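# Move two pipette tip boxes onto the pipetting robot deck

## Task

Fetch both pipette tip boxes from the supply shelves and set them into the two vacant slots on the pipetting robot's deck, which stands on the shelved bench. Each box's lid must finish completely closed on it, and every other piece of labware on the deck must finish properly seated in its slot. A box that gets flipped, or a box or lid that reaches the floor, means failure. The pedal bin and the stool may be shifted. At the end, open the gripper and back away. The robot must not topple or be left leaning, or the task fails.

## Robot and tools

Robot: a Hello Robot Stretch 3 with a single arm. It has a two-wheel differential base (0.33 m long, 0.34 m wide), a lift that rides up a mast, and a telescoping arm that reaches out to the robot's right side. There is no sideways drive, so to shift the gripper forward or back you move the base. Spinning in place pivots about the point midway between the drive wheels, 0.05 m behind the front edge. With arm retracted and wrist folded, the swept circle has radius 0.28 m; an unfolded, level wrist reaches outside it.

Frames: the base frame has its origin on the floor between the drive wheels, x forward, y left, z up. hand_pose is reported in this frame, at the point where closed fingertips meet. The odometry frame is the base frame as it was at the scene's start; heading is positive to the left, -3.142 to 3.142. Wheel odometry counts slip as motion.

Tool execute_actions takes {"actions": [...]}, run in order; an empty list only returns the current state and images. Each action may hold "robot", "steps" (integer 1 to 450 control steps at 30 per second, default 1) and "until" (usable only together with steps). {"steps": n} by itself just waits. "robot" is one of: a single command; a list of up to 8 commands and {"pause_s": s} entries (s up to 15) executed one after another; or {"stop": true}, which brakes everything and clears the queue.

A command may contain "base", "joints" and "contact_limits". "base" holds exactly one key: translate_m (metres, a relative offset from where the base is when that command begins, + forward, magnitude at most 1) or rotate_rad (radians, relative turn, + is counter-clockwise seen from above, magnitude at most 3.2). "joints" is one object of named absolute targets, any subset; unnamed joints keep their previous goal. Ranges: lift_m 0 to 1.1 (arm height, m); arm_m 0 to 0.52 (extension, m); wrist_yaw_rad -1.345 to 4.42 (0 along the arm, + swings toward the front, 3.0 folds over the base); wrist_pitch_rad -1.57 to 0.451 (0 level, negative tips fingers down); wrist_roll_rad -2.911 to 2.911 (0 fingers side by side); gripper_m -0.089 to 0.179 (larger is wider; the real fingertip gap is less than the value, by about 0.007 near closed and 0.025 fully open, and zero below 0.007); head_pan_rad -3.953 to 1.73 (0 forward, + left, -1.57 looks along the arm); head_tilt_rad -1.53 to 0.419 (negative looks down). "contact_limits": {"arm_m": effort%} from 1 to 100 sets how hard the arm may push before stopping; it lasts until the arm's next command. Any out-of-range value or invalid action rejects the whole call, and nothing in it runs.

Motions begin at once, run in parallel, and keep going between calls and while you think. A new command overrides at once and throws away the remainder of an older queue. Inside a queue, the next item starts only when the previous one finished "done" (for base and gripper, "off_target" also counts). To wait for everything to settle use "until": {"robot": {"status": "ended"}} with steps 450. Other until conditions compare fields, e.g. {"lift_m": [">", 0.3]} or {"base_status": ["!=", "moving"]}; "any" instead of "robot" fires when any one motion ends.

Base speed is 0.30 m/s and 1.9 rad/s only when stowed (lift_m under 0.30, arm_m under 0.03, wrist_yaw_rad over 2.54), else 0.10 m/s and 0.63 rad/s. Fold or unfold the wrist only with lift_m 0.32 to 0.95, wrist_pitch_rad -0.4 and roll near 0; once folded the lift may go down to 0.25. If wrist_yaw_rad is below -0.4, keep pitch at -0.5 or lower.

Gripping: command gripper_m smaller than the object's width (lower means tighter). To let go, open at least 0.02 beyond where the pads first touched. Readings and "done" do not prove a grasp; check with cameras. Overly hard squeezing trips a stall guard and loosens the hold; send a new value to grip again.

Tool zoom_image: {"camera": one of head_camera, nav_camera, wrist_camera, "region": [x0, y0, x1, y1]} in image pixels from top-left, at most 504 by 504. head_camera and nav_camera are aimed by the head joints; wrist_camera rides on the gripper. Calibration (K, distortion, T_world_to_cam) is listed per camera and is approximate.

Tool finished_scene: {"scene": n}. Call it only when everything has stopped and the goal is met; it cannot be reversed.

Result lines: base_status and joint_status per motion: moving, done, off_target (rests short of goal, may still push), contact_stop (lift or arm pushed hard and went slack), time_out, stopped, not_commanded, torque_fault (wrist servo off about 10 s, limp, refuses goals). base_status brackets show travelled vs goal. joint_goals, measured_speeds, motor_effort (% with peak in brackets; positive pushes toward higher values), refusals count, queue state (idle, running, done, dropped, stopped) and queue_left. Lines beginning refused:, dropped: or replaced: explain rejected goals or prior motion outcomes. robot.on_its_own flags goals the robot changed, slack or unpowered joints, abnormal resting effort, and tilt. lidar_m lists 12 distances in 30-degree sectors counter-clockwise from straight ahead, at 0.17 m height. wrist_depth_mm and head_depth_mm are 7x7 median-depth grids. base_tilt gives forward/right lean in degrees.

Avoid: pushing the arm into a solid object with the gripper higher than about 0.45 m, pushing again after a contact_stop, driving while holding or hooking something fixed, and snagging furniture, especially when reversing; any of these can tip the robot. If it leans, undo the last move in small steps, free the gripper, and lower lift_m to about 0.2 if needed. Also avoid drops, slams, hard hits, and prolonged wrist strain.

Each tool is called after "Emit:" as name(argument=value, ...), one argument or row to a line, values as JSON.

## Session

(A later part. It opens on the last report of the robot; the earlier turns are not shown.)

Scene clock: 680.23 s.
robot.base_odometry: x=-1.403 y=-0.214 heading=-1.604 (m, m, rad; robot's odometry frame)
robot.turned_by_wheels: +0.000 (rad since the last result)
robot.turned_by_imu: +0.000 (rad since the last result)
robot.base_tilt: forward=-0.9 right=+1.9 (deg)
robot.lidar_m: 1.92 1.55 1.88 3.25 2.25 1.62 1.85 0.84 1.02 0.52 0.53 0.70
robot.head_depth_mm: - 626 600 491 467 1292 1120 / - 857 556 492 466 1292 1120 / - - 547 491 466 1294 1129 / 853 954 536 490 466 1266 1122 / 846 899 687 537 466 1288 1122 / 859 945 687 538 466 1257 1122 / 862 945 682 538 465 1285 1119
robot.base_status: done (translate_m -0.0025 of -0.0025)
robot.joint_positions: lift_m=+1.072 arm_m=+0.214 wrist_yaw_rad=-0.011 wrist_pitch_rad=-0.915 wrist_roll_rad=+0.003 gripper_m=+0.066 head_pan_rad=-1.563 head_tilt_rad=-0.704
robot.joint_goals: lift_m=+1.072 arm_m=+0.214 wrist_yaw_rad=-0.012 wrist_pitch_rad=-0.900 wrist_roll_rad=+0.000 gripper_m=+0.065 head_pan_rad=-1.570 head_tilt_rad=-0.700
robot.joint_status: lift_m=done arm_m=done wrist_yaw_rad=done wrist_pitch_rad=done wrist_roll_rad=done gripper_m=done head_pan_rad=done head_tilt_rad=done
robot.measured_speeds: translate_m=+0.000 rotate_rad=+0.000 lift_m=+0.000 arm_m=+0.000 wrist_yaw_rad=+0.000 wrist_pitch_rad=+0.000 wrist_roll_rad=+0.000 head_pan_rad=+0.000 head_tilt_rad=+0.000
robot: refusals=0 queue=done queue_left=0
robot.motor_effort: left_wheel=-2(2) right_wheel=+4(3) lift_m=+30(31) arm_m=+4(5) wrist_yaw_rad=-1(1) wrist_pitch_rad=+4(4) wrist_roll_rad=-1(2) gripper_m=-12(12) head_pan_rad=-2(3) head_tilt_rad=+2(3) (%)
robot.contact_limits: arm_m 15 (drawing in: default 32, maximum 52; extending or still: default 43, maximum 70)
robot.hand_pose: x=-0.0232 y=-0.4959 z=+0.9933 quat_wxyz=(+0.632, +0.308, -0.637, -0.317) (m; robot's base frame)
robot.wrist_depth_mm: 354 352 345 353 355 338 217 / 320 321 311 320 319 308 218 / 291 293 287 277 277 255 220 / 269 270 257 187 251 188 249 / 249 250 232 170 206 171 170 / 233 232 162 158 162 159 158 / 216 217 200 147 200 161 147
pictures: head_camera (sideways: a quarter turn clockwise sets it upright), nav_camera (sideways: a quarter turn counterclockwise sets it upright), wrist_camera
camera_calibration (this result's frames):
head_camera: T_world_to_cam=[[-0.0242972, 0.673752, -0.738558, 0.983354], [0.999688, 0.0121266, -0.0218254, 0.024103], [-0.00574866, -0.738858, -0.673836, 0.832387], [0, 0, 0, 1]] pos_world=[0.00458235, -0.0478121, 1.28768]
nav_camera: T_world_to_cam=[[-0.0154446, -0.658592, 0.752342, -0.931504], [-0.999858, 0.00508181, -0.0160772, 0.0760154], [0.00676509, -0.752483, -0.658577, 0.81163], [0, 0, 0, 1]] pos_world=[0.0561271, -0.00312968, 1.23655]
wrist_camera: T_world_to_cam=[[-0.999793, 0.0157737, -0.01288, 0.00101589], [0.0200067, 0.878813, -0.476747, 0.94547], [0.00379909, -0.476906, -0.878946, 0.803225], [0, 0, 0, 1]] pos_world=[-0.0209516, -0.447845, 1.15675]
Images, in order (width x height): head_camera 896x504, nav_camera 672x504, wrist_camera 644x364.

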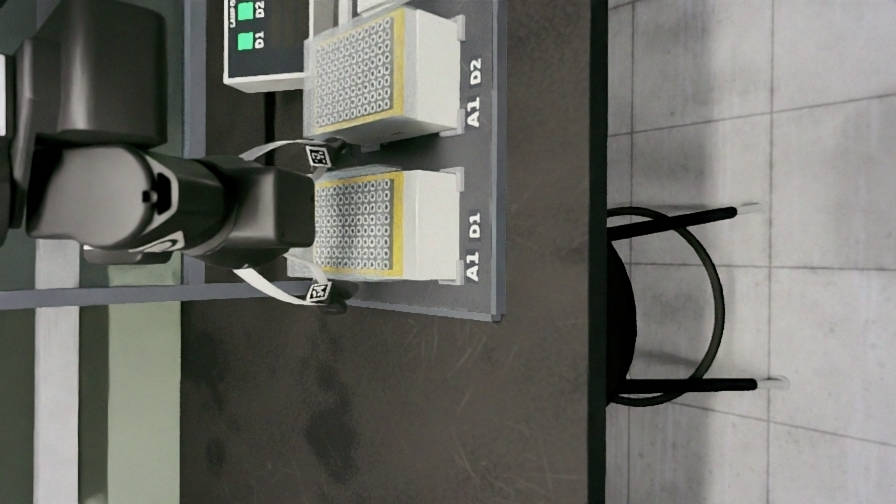

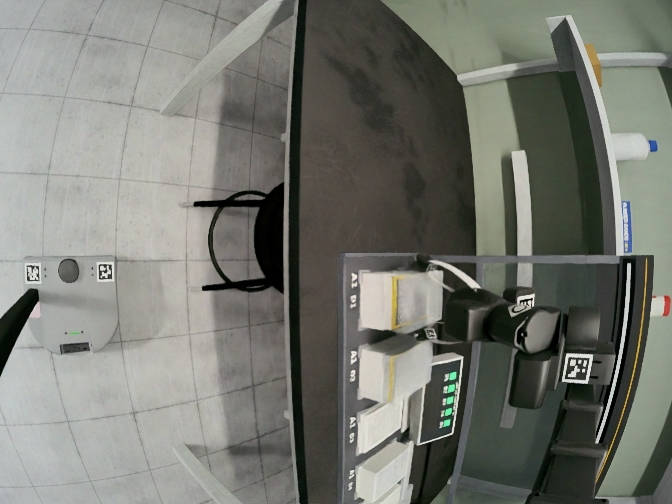

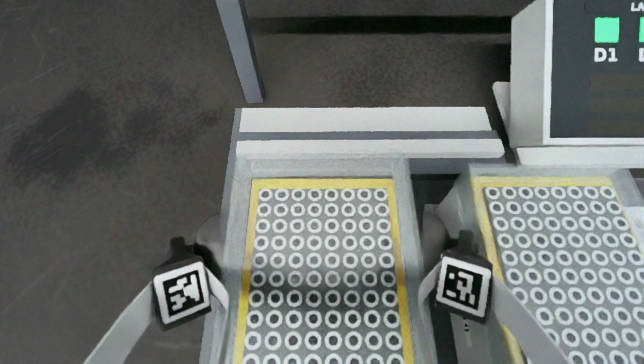

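Emit:
execute_actions(
  actions=[
    {"robot":{"joints":{"lift_m":1.064}},"steps":300,"until":{"robot":{"status":"ended"}}},
  ],
)

Emit:
zoom_image(
  camera="head_camera",
  region=[340, 150, 480, 300],
)

Scene clock: 685.40 s.
robot.base_odometry: x=-1.403 y=-0.214 heading=-1.604 (m, m, rad; robot's odometry frame)
robot.turned_by_wheels: +0.000 (rad since the last result)
robot.turned_by_imu: +0.000 (rad since the last result)
robot.base_tilt: forward=-1.0 right=+2.0 (deg)
robot.lidar_m: 1.92 1.55 1.88 3.26 2.25 1.62 1.86 0.84 1.02 0.52 0.53 0.70
robot.head_depth_mm: 843 623 601 492 467 1292 1119 / - 817 555 491 467 1285 1121 / - - 530 491 466 1292 1125 / 845 899 526 491 466 1260 1119 / 844 897 687 537 466 1297 1113 / 860 946 688 538 466 1260 1114 / 862 940 683 536 466 1290 1125
robot.base_status: done (translate_m -0.0025 of -0.0025)
robot.joint_positions: lift_m=+1.064 arm_m=+0.214 wrist_yaw_rad=-0.011 wrist_pitch_rad=-0.915 wrist_roll_rad=+0.003 gripper_m=+0.066 head_pan_rad=-1.563 head_tilt_rad=-0.704
robot.joint_goals: lift_m=+1.064 arm_m=+0.214 wrist_yaw_rad=-0.012 wrist_pitch_rad=-0.900 wrist_roll_rad=+0.000 gripper_m=+0.065 head_pan_rad=-1.570 head_tilt_rad=-0.700
robot.joint_status: lift_m=done arm_m=done wrist_yaw_rad=done wrist_pitch_rad=done wrist_roll_rad=done gripper_m=done head_pan_rad=done head_tilt_rad=done
robot.measured_speeds: translate_m=+0.000 rotate_rad=+0.000 lift_m=+0.000 arm_m=+0.000 wrist_yaw_rad=+0.000 wrist_pitch_rad=+0.000 wrist_roll_rad=+0.000 head_pan_rad=+0.000 head_tilt_rad=+0.000
robot: refusals=0 queue=done queue_left=0
robot.motor_effort: left_wheel=-2(2) right_wheel=+3(4) lift_m=+31(30) arm_m=+5(5) wrist_yaw_rad=-1(1) wrist_pitch_rad=+4(5) wrist_roll_rad=-2(1) gripper_m=-12(12) head_pan_rad=-1(1) head_tilt_rad=+2(2) (%)
robot.contact_limits: arm_m 15 (drawing in: default 32, maximum 52; extending or still: default 43, maximum 70)
robot.hand_pose: x=-0.0232 y=-0.4959 z=+0.9852 quat_wxyz=(+0.632, +0.308, -0.637, -0.317) (m; robot's base frame)
robot.wrist_depth_mm: 341 340 334 345 340 328 210 / 308 309 303 306 309 298 211 / 282 283 273 261 259 250 213 / 261 260 248 174 247 179 179 / 240 239 196 161 166 164 161 / 224 227 154 150 154 151 150 / 210 210 169 141 144 158 140
pictures: head_camera (sideways: a quarter turn clockwise sets it upright), nav_camera (sideways: a quarter turn counterclockwise sets it upright), wrist_camera
camera_calibration (this result's frames):
head_camera: T_world_to_cam=[[-0.0242973, 0.673752, -0.738558, 0.983354], [0.999688, 0.0121267, -0.0218254, 0.024103], [-0.00574858, -0.738858, -0.673836, 0.832387], [0, 0, 0, 1]] pos_world=[0.00458236, -0.0478121, 1.28768]
nav_camera: T_world_to_cam=[[-0.0154445, -0.658592, 0.752342, -0.931504], [-0.999858, 0.00508168, -0.0160772, 0.0760154], [0.00676518, -0.752483, -0.658577, 0.81163], [0, 0, 0, 1]] pos_world=[0.0561271, -0.00312969, 1.23655]
wrist_camera: T_world_to_cam=[[-0.999793, 0.0157733, -0.0128802, 0.000912892], [0.0200066, 0.878813, -0.476747, 0.941652], [0.00379944, -0.476906, -0.878946, 0.796185], [0, 0, 0, 1]] pos_world=[-0.0209516, -0.447845, 1.14874]
Images, in order (width x height): head_camera 896x504, nav_camera 672x504, wrist_camera 644x364.

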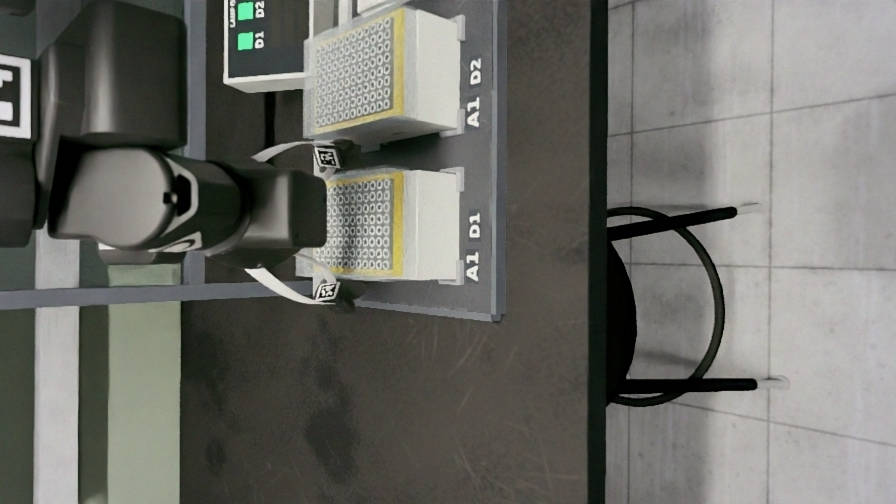

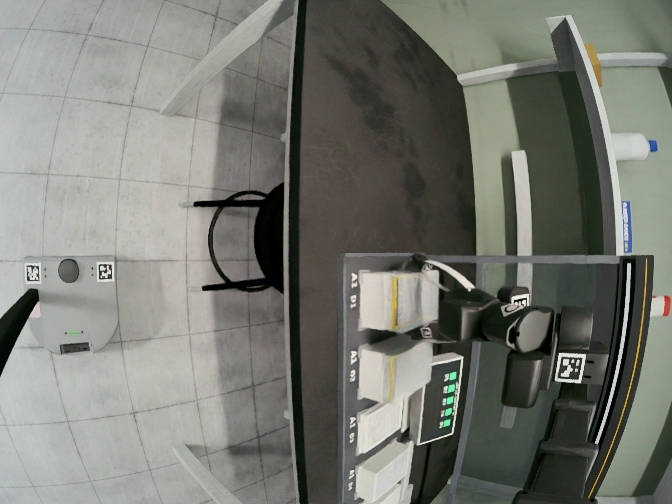

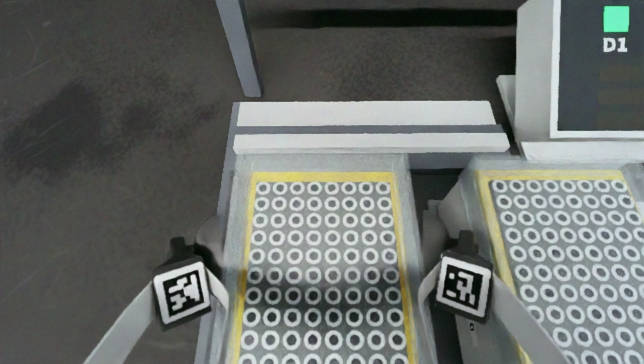

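Region (340, 150, 480, 300) of head_camera's 896x504 image, scaled by 3.360, with more detail than that image has; it fills the left 470 columns of this view, and the rest is white.

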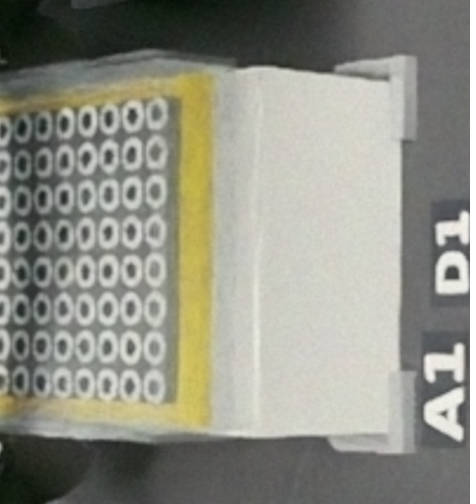

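Emit:
execute_actions(
  actions=[
    {"robot":{"joints":{"lift_m":1.057}},"steps":300,"until":{"robot":{"status":"ended"}}},
  ],
)

Emit:
zoom_image(
  camera="head_camera",
  region=[290, 100, 480, 300],
)

Scene clock: 691.40 s.
robot.base_odometry: x=-1.403 y=-0.214 heading=-1.604 (m, m, rad; robot's odometry frame)
robot.turned_by_wheels: +0.000 (rad since the last result)
robot.turned_by_imu: +0.000 (rad since the last result)
robot.base_tilt: forward=-1.0 right=+2.0 (deg)
robot.lidar_m: 1.92 1.55 1.88 3.25 2.25 1.62 1.86 0.84 1.02 0.52 0.53 0.70
robot.head_depth_mm: 844 623 598 492 468 1292 1126 / - 861 555 491 467 1296 1126 / - - 530 490 467 1288 1119 / 858 898 526 491 466 1264 1119 / 852 898 687 538 467 1282 1125 / 858 945 686 538 466 1260 1121 / 861 943 687 537 466 1286 1123
robot.base_status: done (translate_m -0.0025 of -0.0025)
robot.joint_positions: lift_m=+1.057 arm_m=+0.214 wrist_yaw_rad=-0.011 wrist_pitch_rad=-0.915 wrist_roll_rad=+0.003 gripper_m=+0.066 head_pan_rad=-1.563 head_tilt_rad=-0.704
robot.joint_goals: lift_m=+1.057 arm_m=+0.214 wrist_yaw_rad=-0.012 wrist_pitch_rad=-0.900 wrist_roll_rad=+0.000 gripper_m=+0.065 head_pan_rad=-1.570 head_tilt_rad=-0.700
robot.joint_status: lift_m=done arm_m=done wrist_yaw_rad=done wrist_pitch_rad=done wrist_roll_rad=done gripper_m=done head_pan_rad=done head_tilt_rad=done
robot.measured_speeds: translate_m=+0.000 rotate_rad=+0.000 lift_m=+0.000 arm_m=+0.000 wrist_yaw_rad=+0.000 wrist_pitch_rad=+0.000 wrist_roll_rad=+0.000 head_pan_rad=+0.000 head_tilt_rad=+0.000
robot: refusals=0 queue=done queue_left=0
robot.motor_effort: left_wheel=-2(2) right_wheel=+3(3) lift_m=+31(30) arm_m=+5(4) wrist_yaw_rad=-1(0) wrist_pitch_rad=+5(4) wrist_roll_rad=-2(2) gripper_m=-12(12) head_pan_rad=-2(1) head_tilt_rad=+2(2) (%)
robot.contact_limits: arm_m 15 (drawing in: default 32, maximum 52; extending or still: default 43, maximum 70)
robot.hand_pose: x=-0.0232 y=-0.4959 z=+0.9783 quat_wxyz=(+0.632, +0.308, -0.637, -0.317) (m; robot's base frame)
robot.wrist_depth_mm: 333 333 322 333 331 324 203 / 299 296 295 299 299 290 205 / 273 273 266 243 244 241 206 / 251 252 239 166 234 173 166 / 232 232 160 154 159 159 154 / 217 218 146 143 145 145 143 / 204 202 138 135 137 159 134
pictures: head_camera (sideways: a quarter turn clockwise sets it upright), nav_camera (sideways: a quarter turn counterclockwise sets it upright), wrist_camera
camera_calibration (this result's frames):
head_camera: T_world_to_cam=[[-0.0242974, 0.673752, -0.738558, 0.983354], [0.999688, 0.0121269, -0.0218254, 0.024103], [-0.00574849, -0.738858, -0.673836, 0.832387], [0, 0, 0, 1]] pos_world=[0.00458236, -0.0478121, 1.28768]
nav_camera: T_world_to_cam=[[-0.0154445, -0.658592, 0.752342, -0.931504], [-0.999858, 0.00508157, -0.0160772, 0.0760154], [0.00676527, -0.752483, -0.658577, 0.81163], [0, 0, 0, 1]] pos_world=[0.0561271, -0.00312968, 1.23655]
wrist_camera: T_world_to_cam=[[-0.999793, 0.0157733, -0.0128802, 0.000822889], [0.0200065, 0.878813, -0.476747, 0.938322], [0.00379946, -0.476906, -0.878946, 0.790045], [0, 0, 0, 1]] pos_world=[-0.0209516, -0.447845, 1.14176]
Images, in order (width x height): head_camera 896x504, nav_camera 672x504, wrist_camera 644x364.

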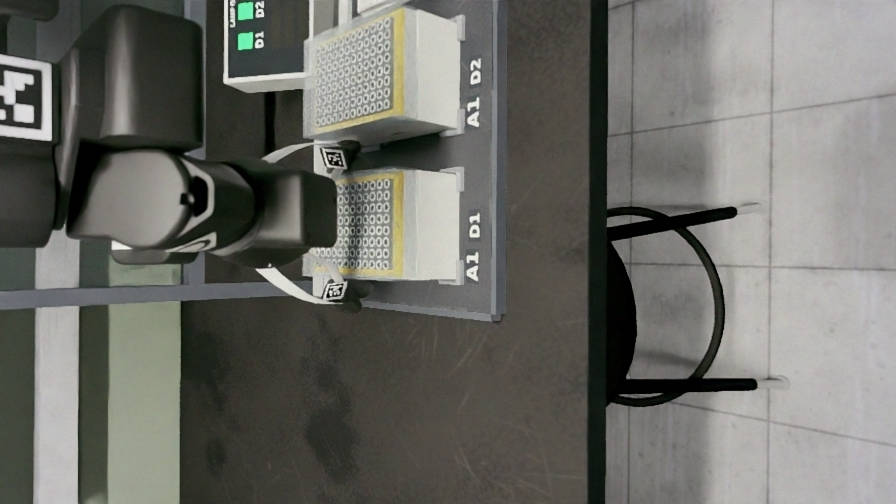

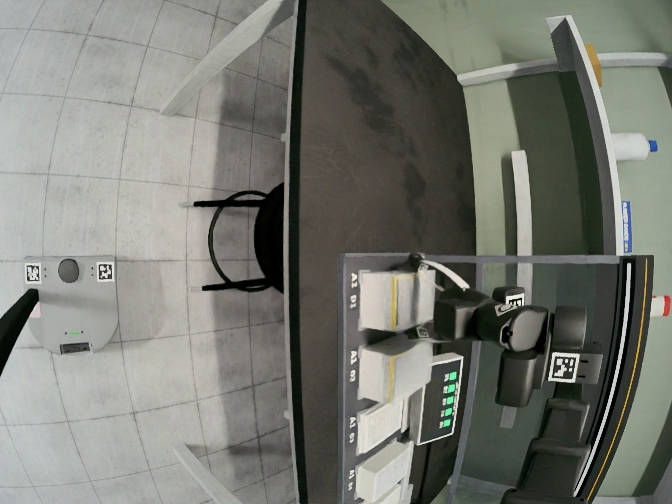

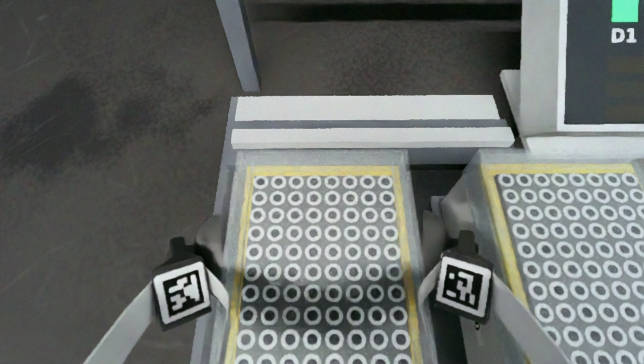

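Region (290, 100, 480, 300) of head_camera's 896x504 image, scaled by 2.520, with more detail than that image has; it fills the left 479 columns of this view, and the rest is white.

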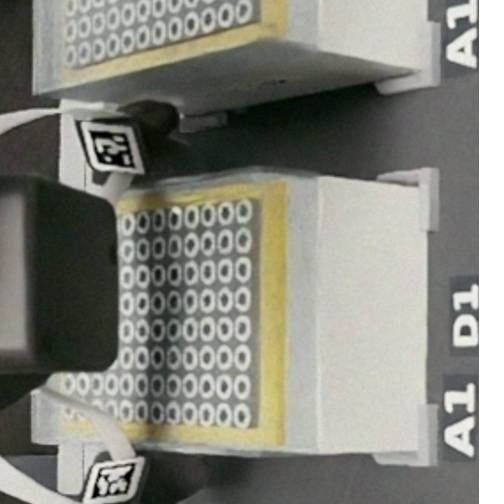

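Cover is down. Releasing and withdrawing.

Emit:
execute_actions(
  actions=[
    {"robot":[{"joints":{"lift_m":1.056}},{"joints":{"gripper_m":0.108}},{"base":{"translate_m":0.0015}},{"joints":{"lift_m":1.1}},{"joints":{"arm_m":0.0}}],"steps":450,"until":{"robot":{"status":"ended"}}},
    {"robot":{"joints":{"wrist_yaw_rad":1.57,"head_pan_rad":-1.9,"head_tilt_rad":-0.65}},"steps":300,"until":{"robot":{"status":"ended"}}},
  ],
)

Scene clock: 703.73 s.
robot.base_odometry: x=-1.403 y=-0.216 heading=-1.604 (m, m, rad; robot's odometry frame)
robot.turned_by_wheels: +0.000 (rad since the last result)
robot.turned_by_imu: +0.002 (rad since the last result)
robot.base_tilt: forward=-1.0 right=+1.8 (deg)
robot.lidar_m: 1.91 1.55 1.88 3.25 2.25 1.62 1.86 0.84 1.01 0.52 0.53 0.70
robot.head_depth_mm: - 1030 645 555 1455 1320 1141 / - 1027 670 554 504 1323 1146 / - 1045 - 535 489 1323 1137 / - - - - 503 1323 1134 / - - - - - 1244 1143 / - - - - - 1261 1119 / - - - - - - 1106
robot.base_status: done (translate_m +0.0015 of +0.0015)
robot.joint_positions: lift_m=+1.099 arm_m=+0.000 wrist_yaw_rad=+1.568 wrist_pitch_rad=-0.913 wrist_roll_rad=+0.003 gripper_m=+0.108 head_pan_rad=-1.893 head_tilt_rad=-0.655
robot.joint_goals: lift_m=+1.100 arm_m=+0.000 wrist_yaw_rad=+1.570 wrist_pitch_rad=-0.900 wrist_roll_rad=+0.000 gripper_m=+0.108 head_pan_rad=-1.900 head_tilt_rad=-0.650
robot.joint_status: lift_m=done arm_m=done wrist_yaw_rad=done wrist_pitch_rad=done wrist_roll_rad=done gripper_m=done head_pan_rad=done head_tilt_rad=done
robot.measured_speeds: translate_m=+0.000 rotate_rad=+0.000 lift_m=+0.000 arm_m=+0.000 wrist_yaw_rad=+0.000 wrist_pitch_rad=+0.000 wrist_roll_rad=+0.000 head_pan_rad=+0.000 head_tilt_rad=+0.000
robot: refusals=0 queue=done queue_left=0
robot.motor_effort: left_wheel=-2(5) right_wheel=+3(9) lift_m=+45(47) arm_m=-5(5) wrist_yaw_rad=+1(2) wrist_pitch_rad=+5(5) wrist_roll_rad=-1(2) gripper_m=+0(85) head_pan_rad=-2(16) head_tilt_rad=+3(8) (%)
robot.hand_pose: x=+0.1162 y=-0.1459 z=+1.0199 quat_wxyz=(+0.670, +0.669, -0.230, +0.226) (m; robot's base frame)
robot.wrist_depth_mm: - - - - 655 391 392 / - - - - - 356 350 / - - - - - 322 323 / - - - - - 302 298 / - - - - - 278 275 / - - - - - 259 255 / - - - - - - 239
pictures: head_camera (sideways: a quarter turn clockwise sets it upright), nav_camera (sideways: a quarter turn counterclockwise sets it upright), wrist_camera
camera_calibration (this result's frames):
head_camera: T_world_to_cam=[[0.183403, 0.610377, -0.770586, 1.02383], [0.949467, -0.313092, -0.0220212, 0.0246657], [-0.254706, -0.727608, -0.636955, 0.785932], [0, 0, 0, 1]] pos_world=[-0.0110114, -0.04535, 1.2901]
nav_camera: T_world_to_cam=[[-0.215892, -0.58255, 0.783598, -0.971022], [-0.944651, 0.327654, -0.0166766, 0.07646], [-0.247034, -0.743827, -0.621044, 0.764355], [0, 0, 0, 1]] pos_world=[0.0514137, -0.0221737, 1.23686]
wrist_camera: T_world_to_cam=[[-0.00740653, -0.99989, -0.0128857, -0.128315], [-0.878309, 0.012665, -0.477926, 0.627015], [0.478037, 0.00777783, -0.878305, 1.00799], [0, 0, 0, 1]] pos_world=[0.067905, -0.144082, 1.18334]
Images, in order (width x height): head_camera 896x504, nav_camera 672x504, wrist_camera 644x364.

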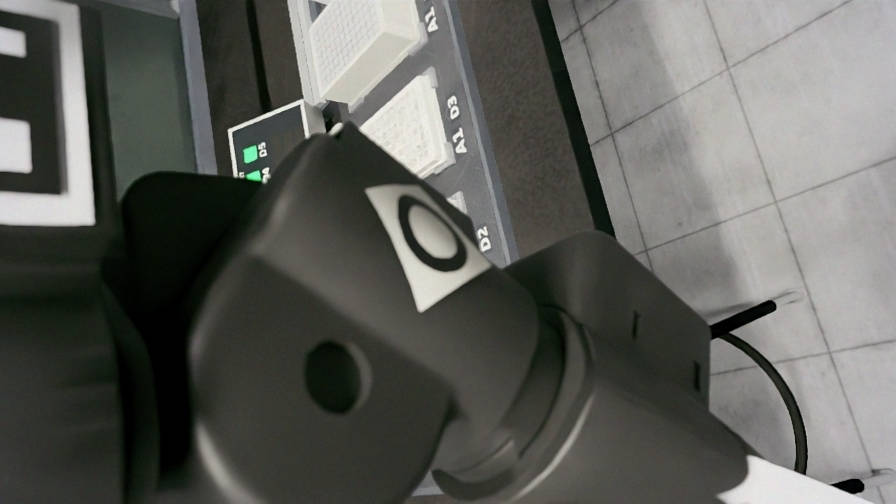

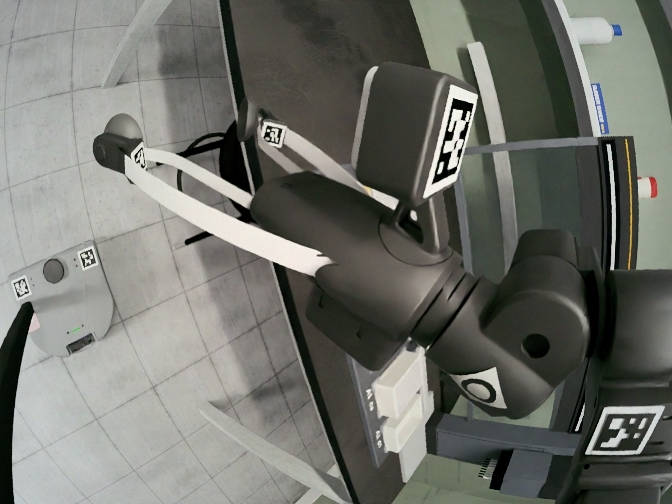

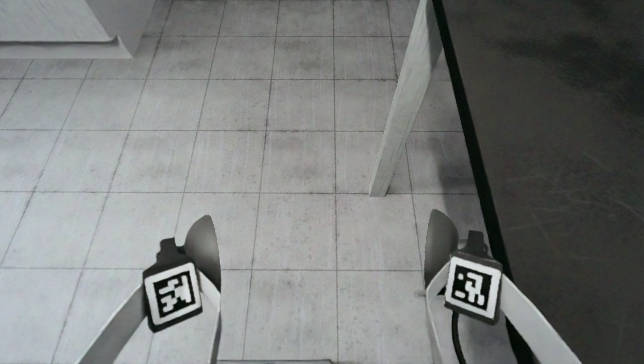

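Emit:
execute_actions(
  actions=[
    {"robot":{"joints":{"lift_m":0.8,"head_pan_rad":-1.8}},"steps":300,"until":{"robot":{"status":"ended"}}},
  ],
)

Emit:
zoom_image(
  camera="head_camera",
  region=[200, 50, 600, 450],
)

Scene clock: 710.13 s.
robot.base_odometry: x=-1.403 y=-0.216 heading=-1.604 (m, m, rad; robot's odometry frame)
robot.turned_by_wheels: +0.000 (rad since the last result)
robot.turned_by_imu: +0.001 (rad since the last result)
robot.base_tilt: forward=-1.0 right=+2.1 (deg)
robot.lidar_m: 1.92 1.55 1.88 3.24 2.25 1.62 1.86 0.84 1.02 0.52 0.53 0.70
robot.head_depth_mm: 981 1048 676 552 504 1348 - / 930 1025 660 548 488 1388 - / 903 997 644 508 475 1385 - / 884 988 650 516 475 1388 - / 865 964 751 502 460 1274 1163 / 852 937 749 494 461 1237 1144 / 829 909 718 572 461 883 1117
robot.base_status: done (translate_m +0.0015 of +0.0015)
robot.joint_positions: lift_m=+0.800 arm_m=+0.000 wrist_yaw_rad=+1.568 wrist_pitch_rad=-0.913 wrist_roll_rad=+0.003 gripper_m=+0.108 head_pan_rad=-1.807 head_tilt_rad=-0.655
robot.joint_goals: lift_m=+0.800 arm_m=+0.000 wrist_yaw_rad=+1.570 wrist_pitch_rad=-0.900 wrist_roll_rad=+0.000 gripper_m=+0.108 head_pan_rad=-1.800 head_tilt_rad=-0.650
robot.joint_status: lift_m=done arm_m=done wrist_yaw_rad=done wrist_pitch_rad=done wrist_roll_rad=done gripper_m=done head_pan_rad=done head_tilt_rad=done
robot.measured_speeds: translate_m=+0.000 rotate_rad=+0.000 lift_m=+0.000 arm_m=+0.000 wrist_yaw_rad=+0.000 wrist_pitch_rad=+0.000 wrist_roll_rad=+0.000 head_pan_rad=+0.000 head_tilt_rad=+0.000
robot: refusals=0 queue=done queue_left=0
robot.motor_effort: left_wheel=-2(2) right_wheel=+3(4) lift_m=+31(44) arm_m=-5(5) wrist_yaw_rad=+1(2) wrist_pitch_rad=+4(4) wrist_roll_rad=-2(1) gripper_m=+0(0) head_pan_rad=+4(11) head_tilt_rad=+1(2) (%)
robot.hand_pose: x=+0.1162 y=-0.1459 z=+0.7214 quat_wxyz=(+0.670, +0.669, -0.230, +0.226) (m; robot's base frame)
robot.wrist_depth_mm: - - - - - - - / - - - - - - - / - - - - - - - / 959 969 946 952 963 931 967 / 885 886 910 903 897 887 700 / 839 847 849 829 831 813 829 / 762 761 779 769 776 769 776
pictures: head_camera (sideways: a quarter turn clockwise sets it upright), nav_camera (sideways: a quarter turn counterclockwise sets it upright), wrist_camera
camera_calibration (this result's frames):
head_camera: T_world_to_cam=[[0.130492, 0.623787, -0.770624, 1.0242], [0.972775, -0.230703, -0.0220214, 0.0245238], [-0.191522, -0.746771, -0.636909, 0.785487], [0, 0, 0, 1]] pos_world=[-0.00706839, -0.0466486, 1.2901]
nav_camera: T_world_to_cam=[[-0.165243, -0.598841, 0.783635, -0.97138], [-0.969222, 0.245621, -0.0166773, 0.0766108], [-0.182491, -0.762273, -0.620997, 0.7639], [0, 0, 0, 1]] pos_world=[0.0531439, -0.0182189, 1.23687]
wrist_camera: T_world_to_cam=[[-0.00735834, -0.99989, -0.0128857, -0.13216], [-0.878309, 0.0126227, -0.477926, 0.484367], [0.478036, 0.00780093, -0.878305, 0.745857], [0, 0, 0, 1]] pos_world=[0.067905, -0.144078, 0.884879]
Images, in order (width x height): head_camera 896x504, nav_camera 672x504, wrist_camera 644x364.

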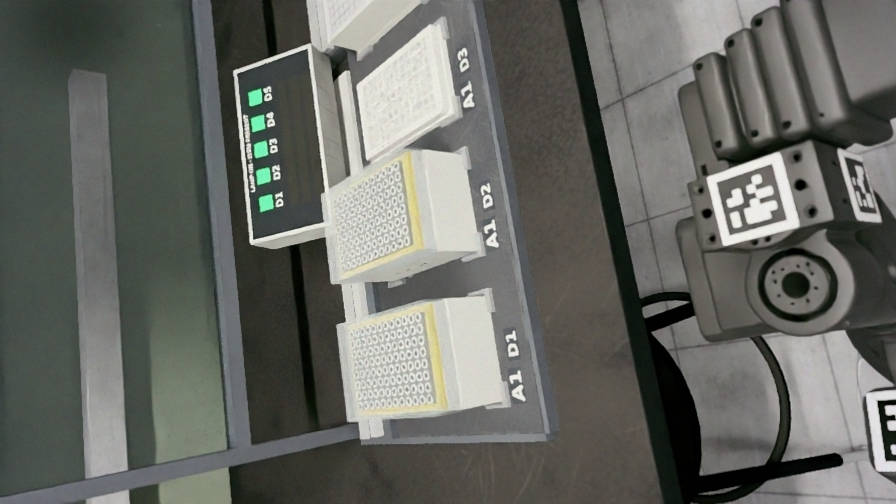

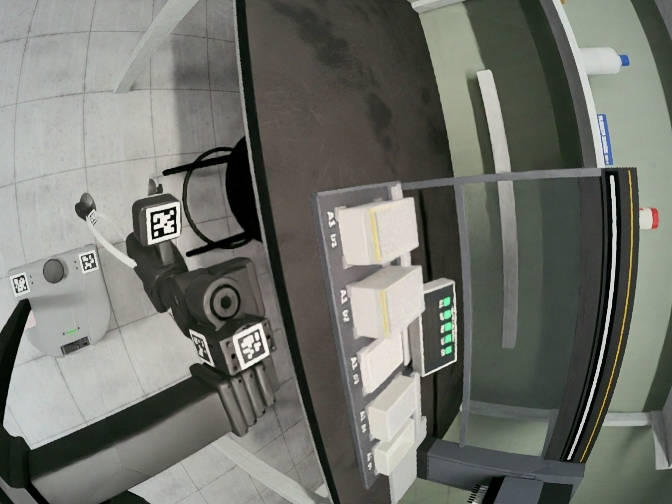

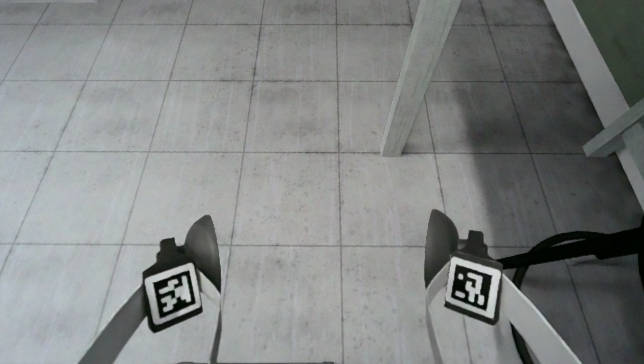

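Region (200, 50, 600, 450) of head_camera's 896x504 image, scaled by 1.260, with more detail than that image has.

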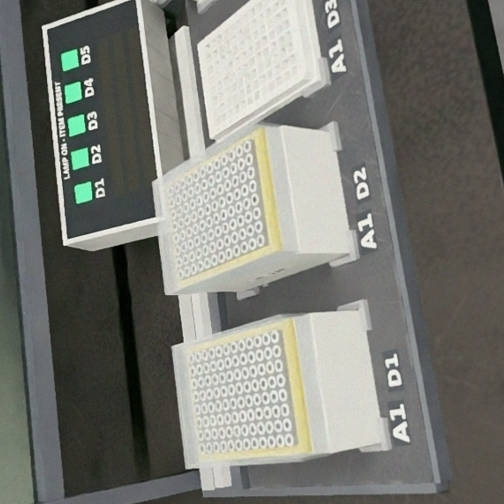

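Emit:
zoom_image(
  camera="head_camera",
  region=[310, 140, 520, 440],
)

Region (310, 140, 520, 440) of head_camera's 896x504 image, scaled by 1.680, with more detail than that image has; it fills the left 353 columns of this view, and the rest is white.

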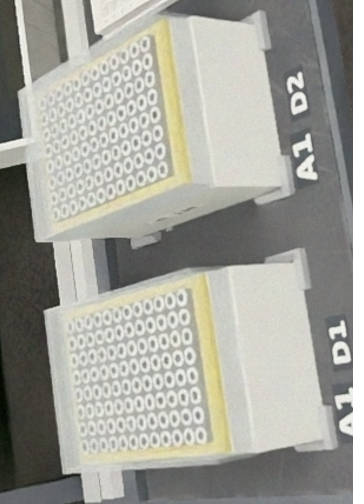

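Both covers are seated and all five lamps are green.

Emit:
finished_scene(
  scene=2,
)

The scene is finished: the task was done.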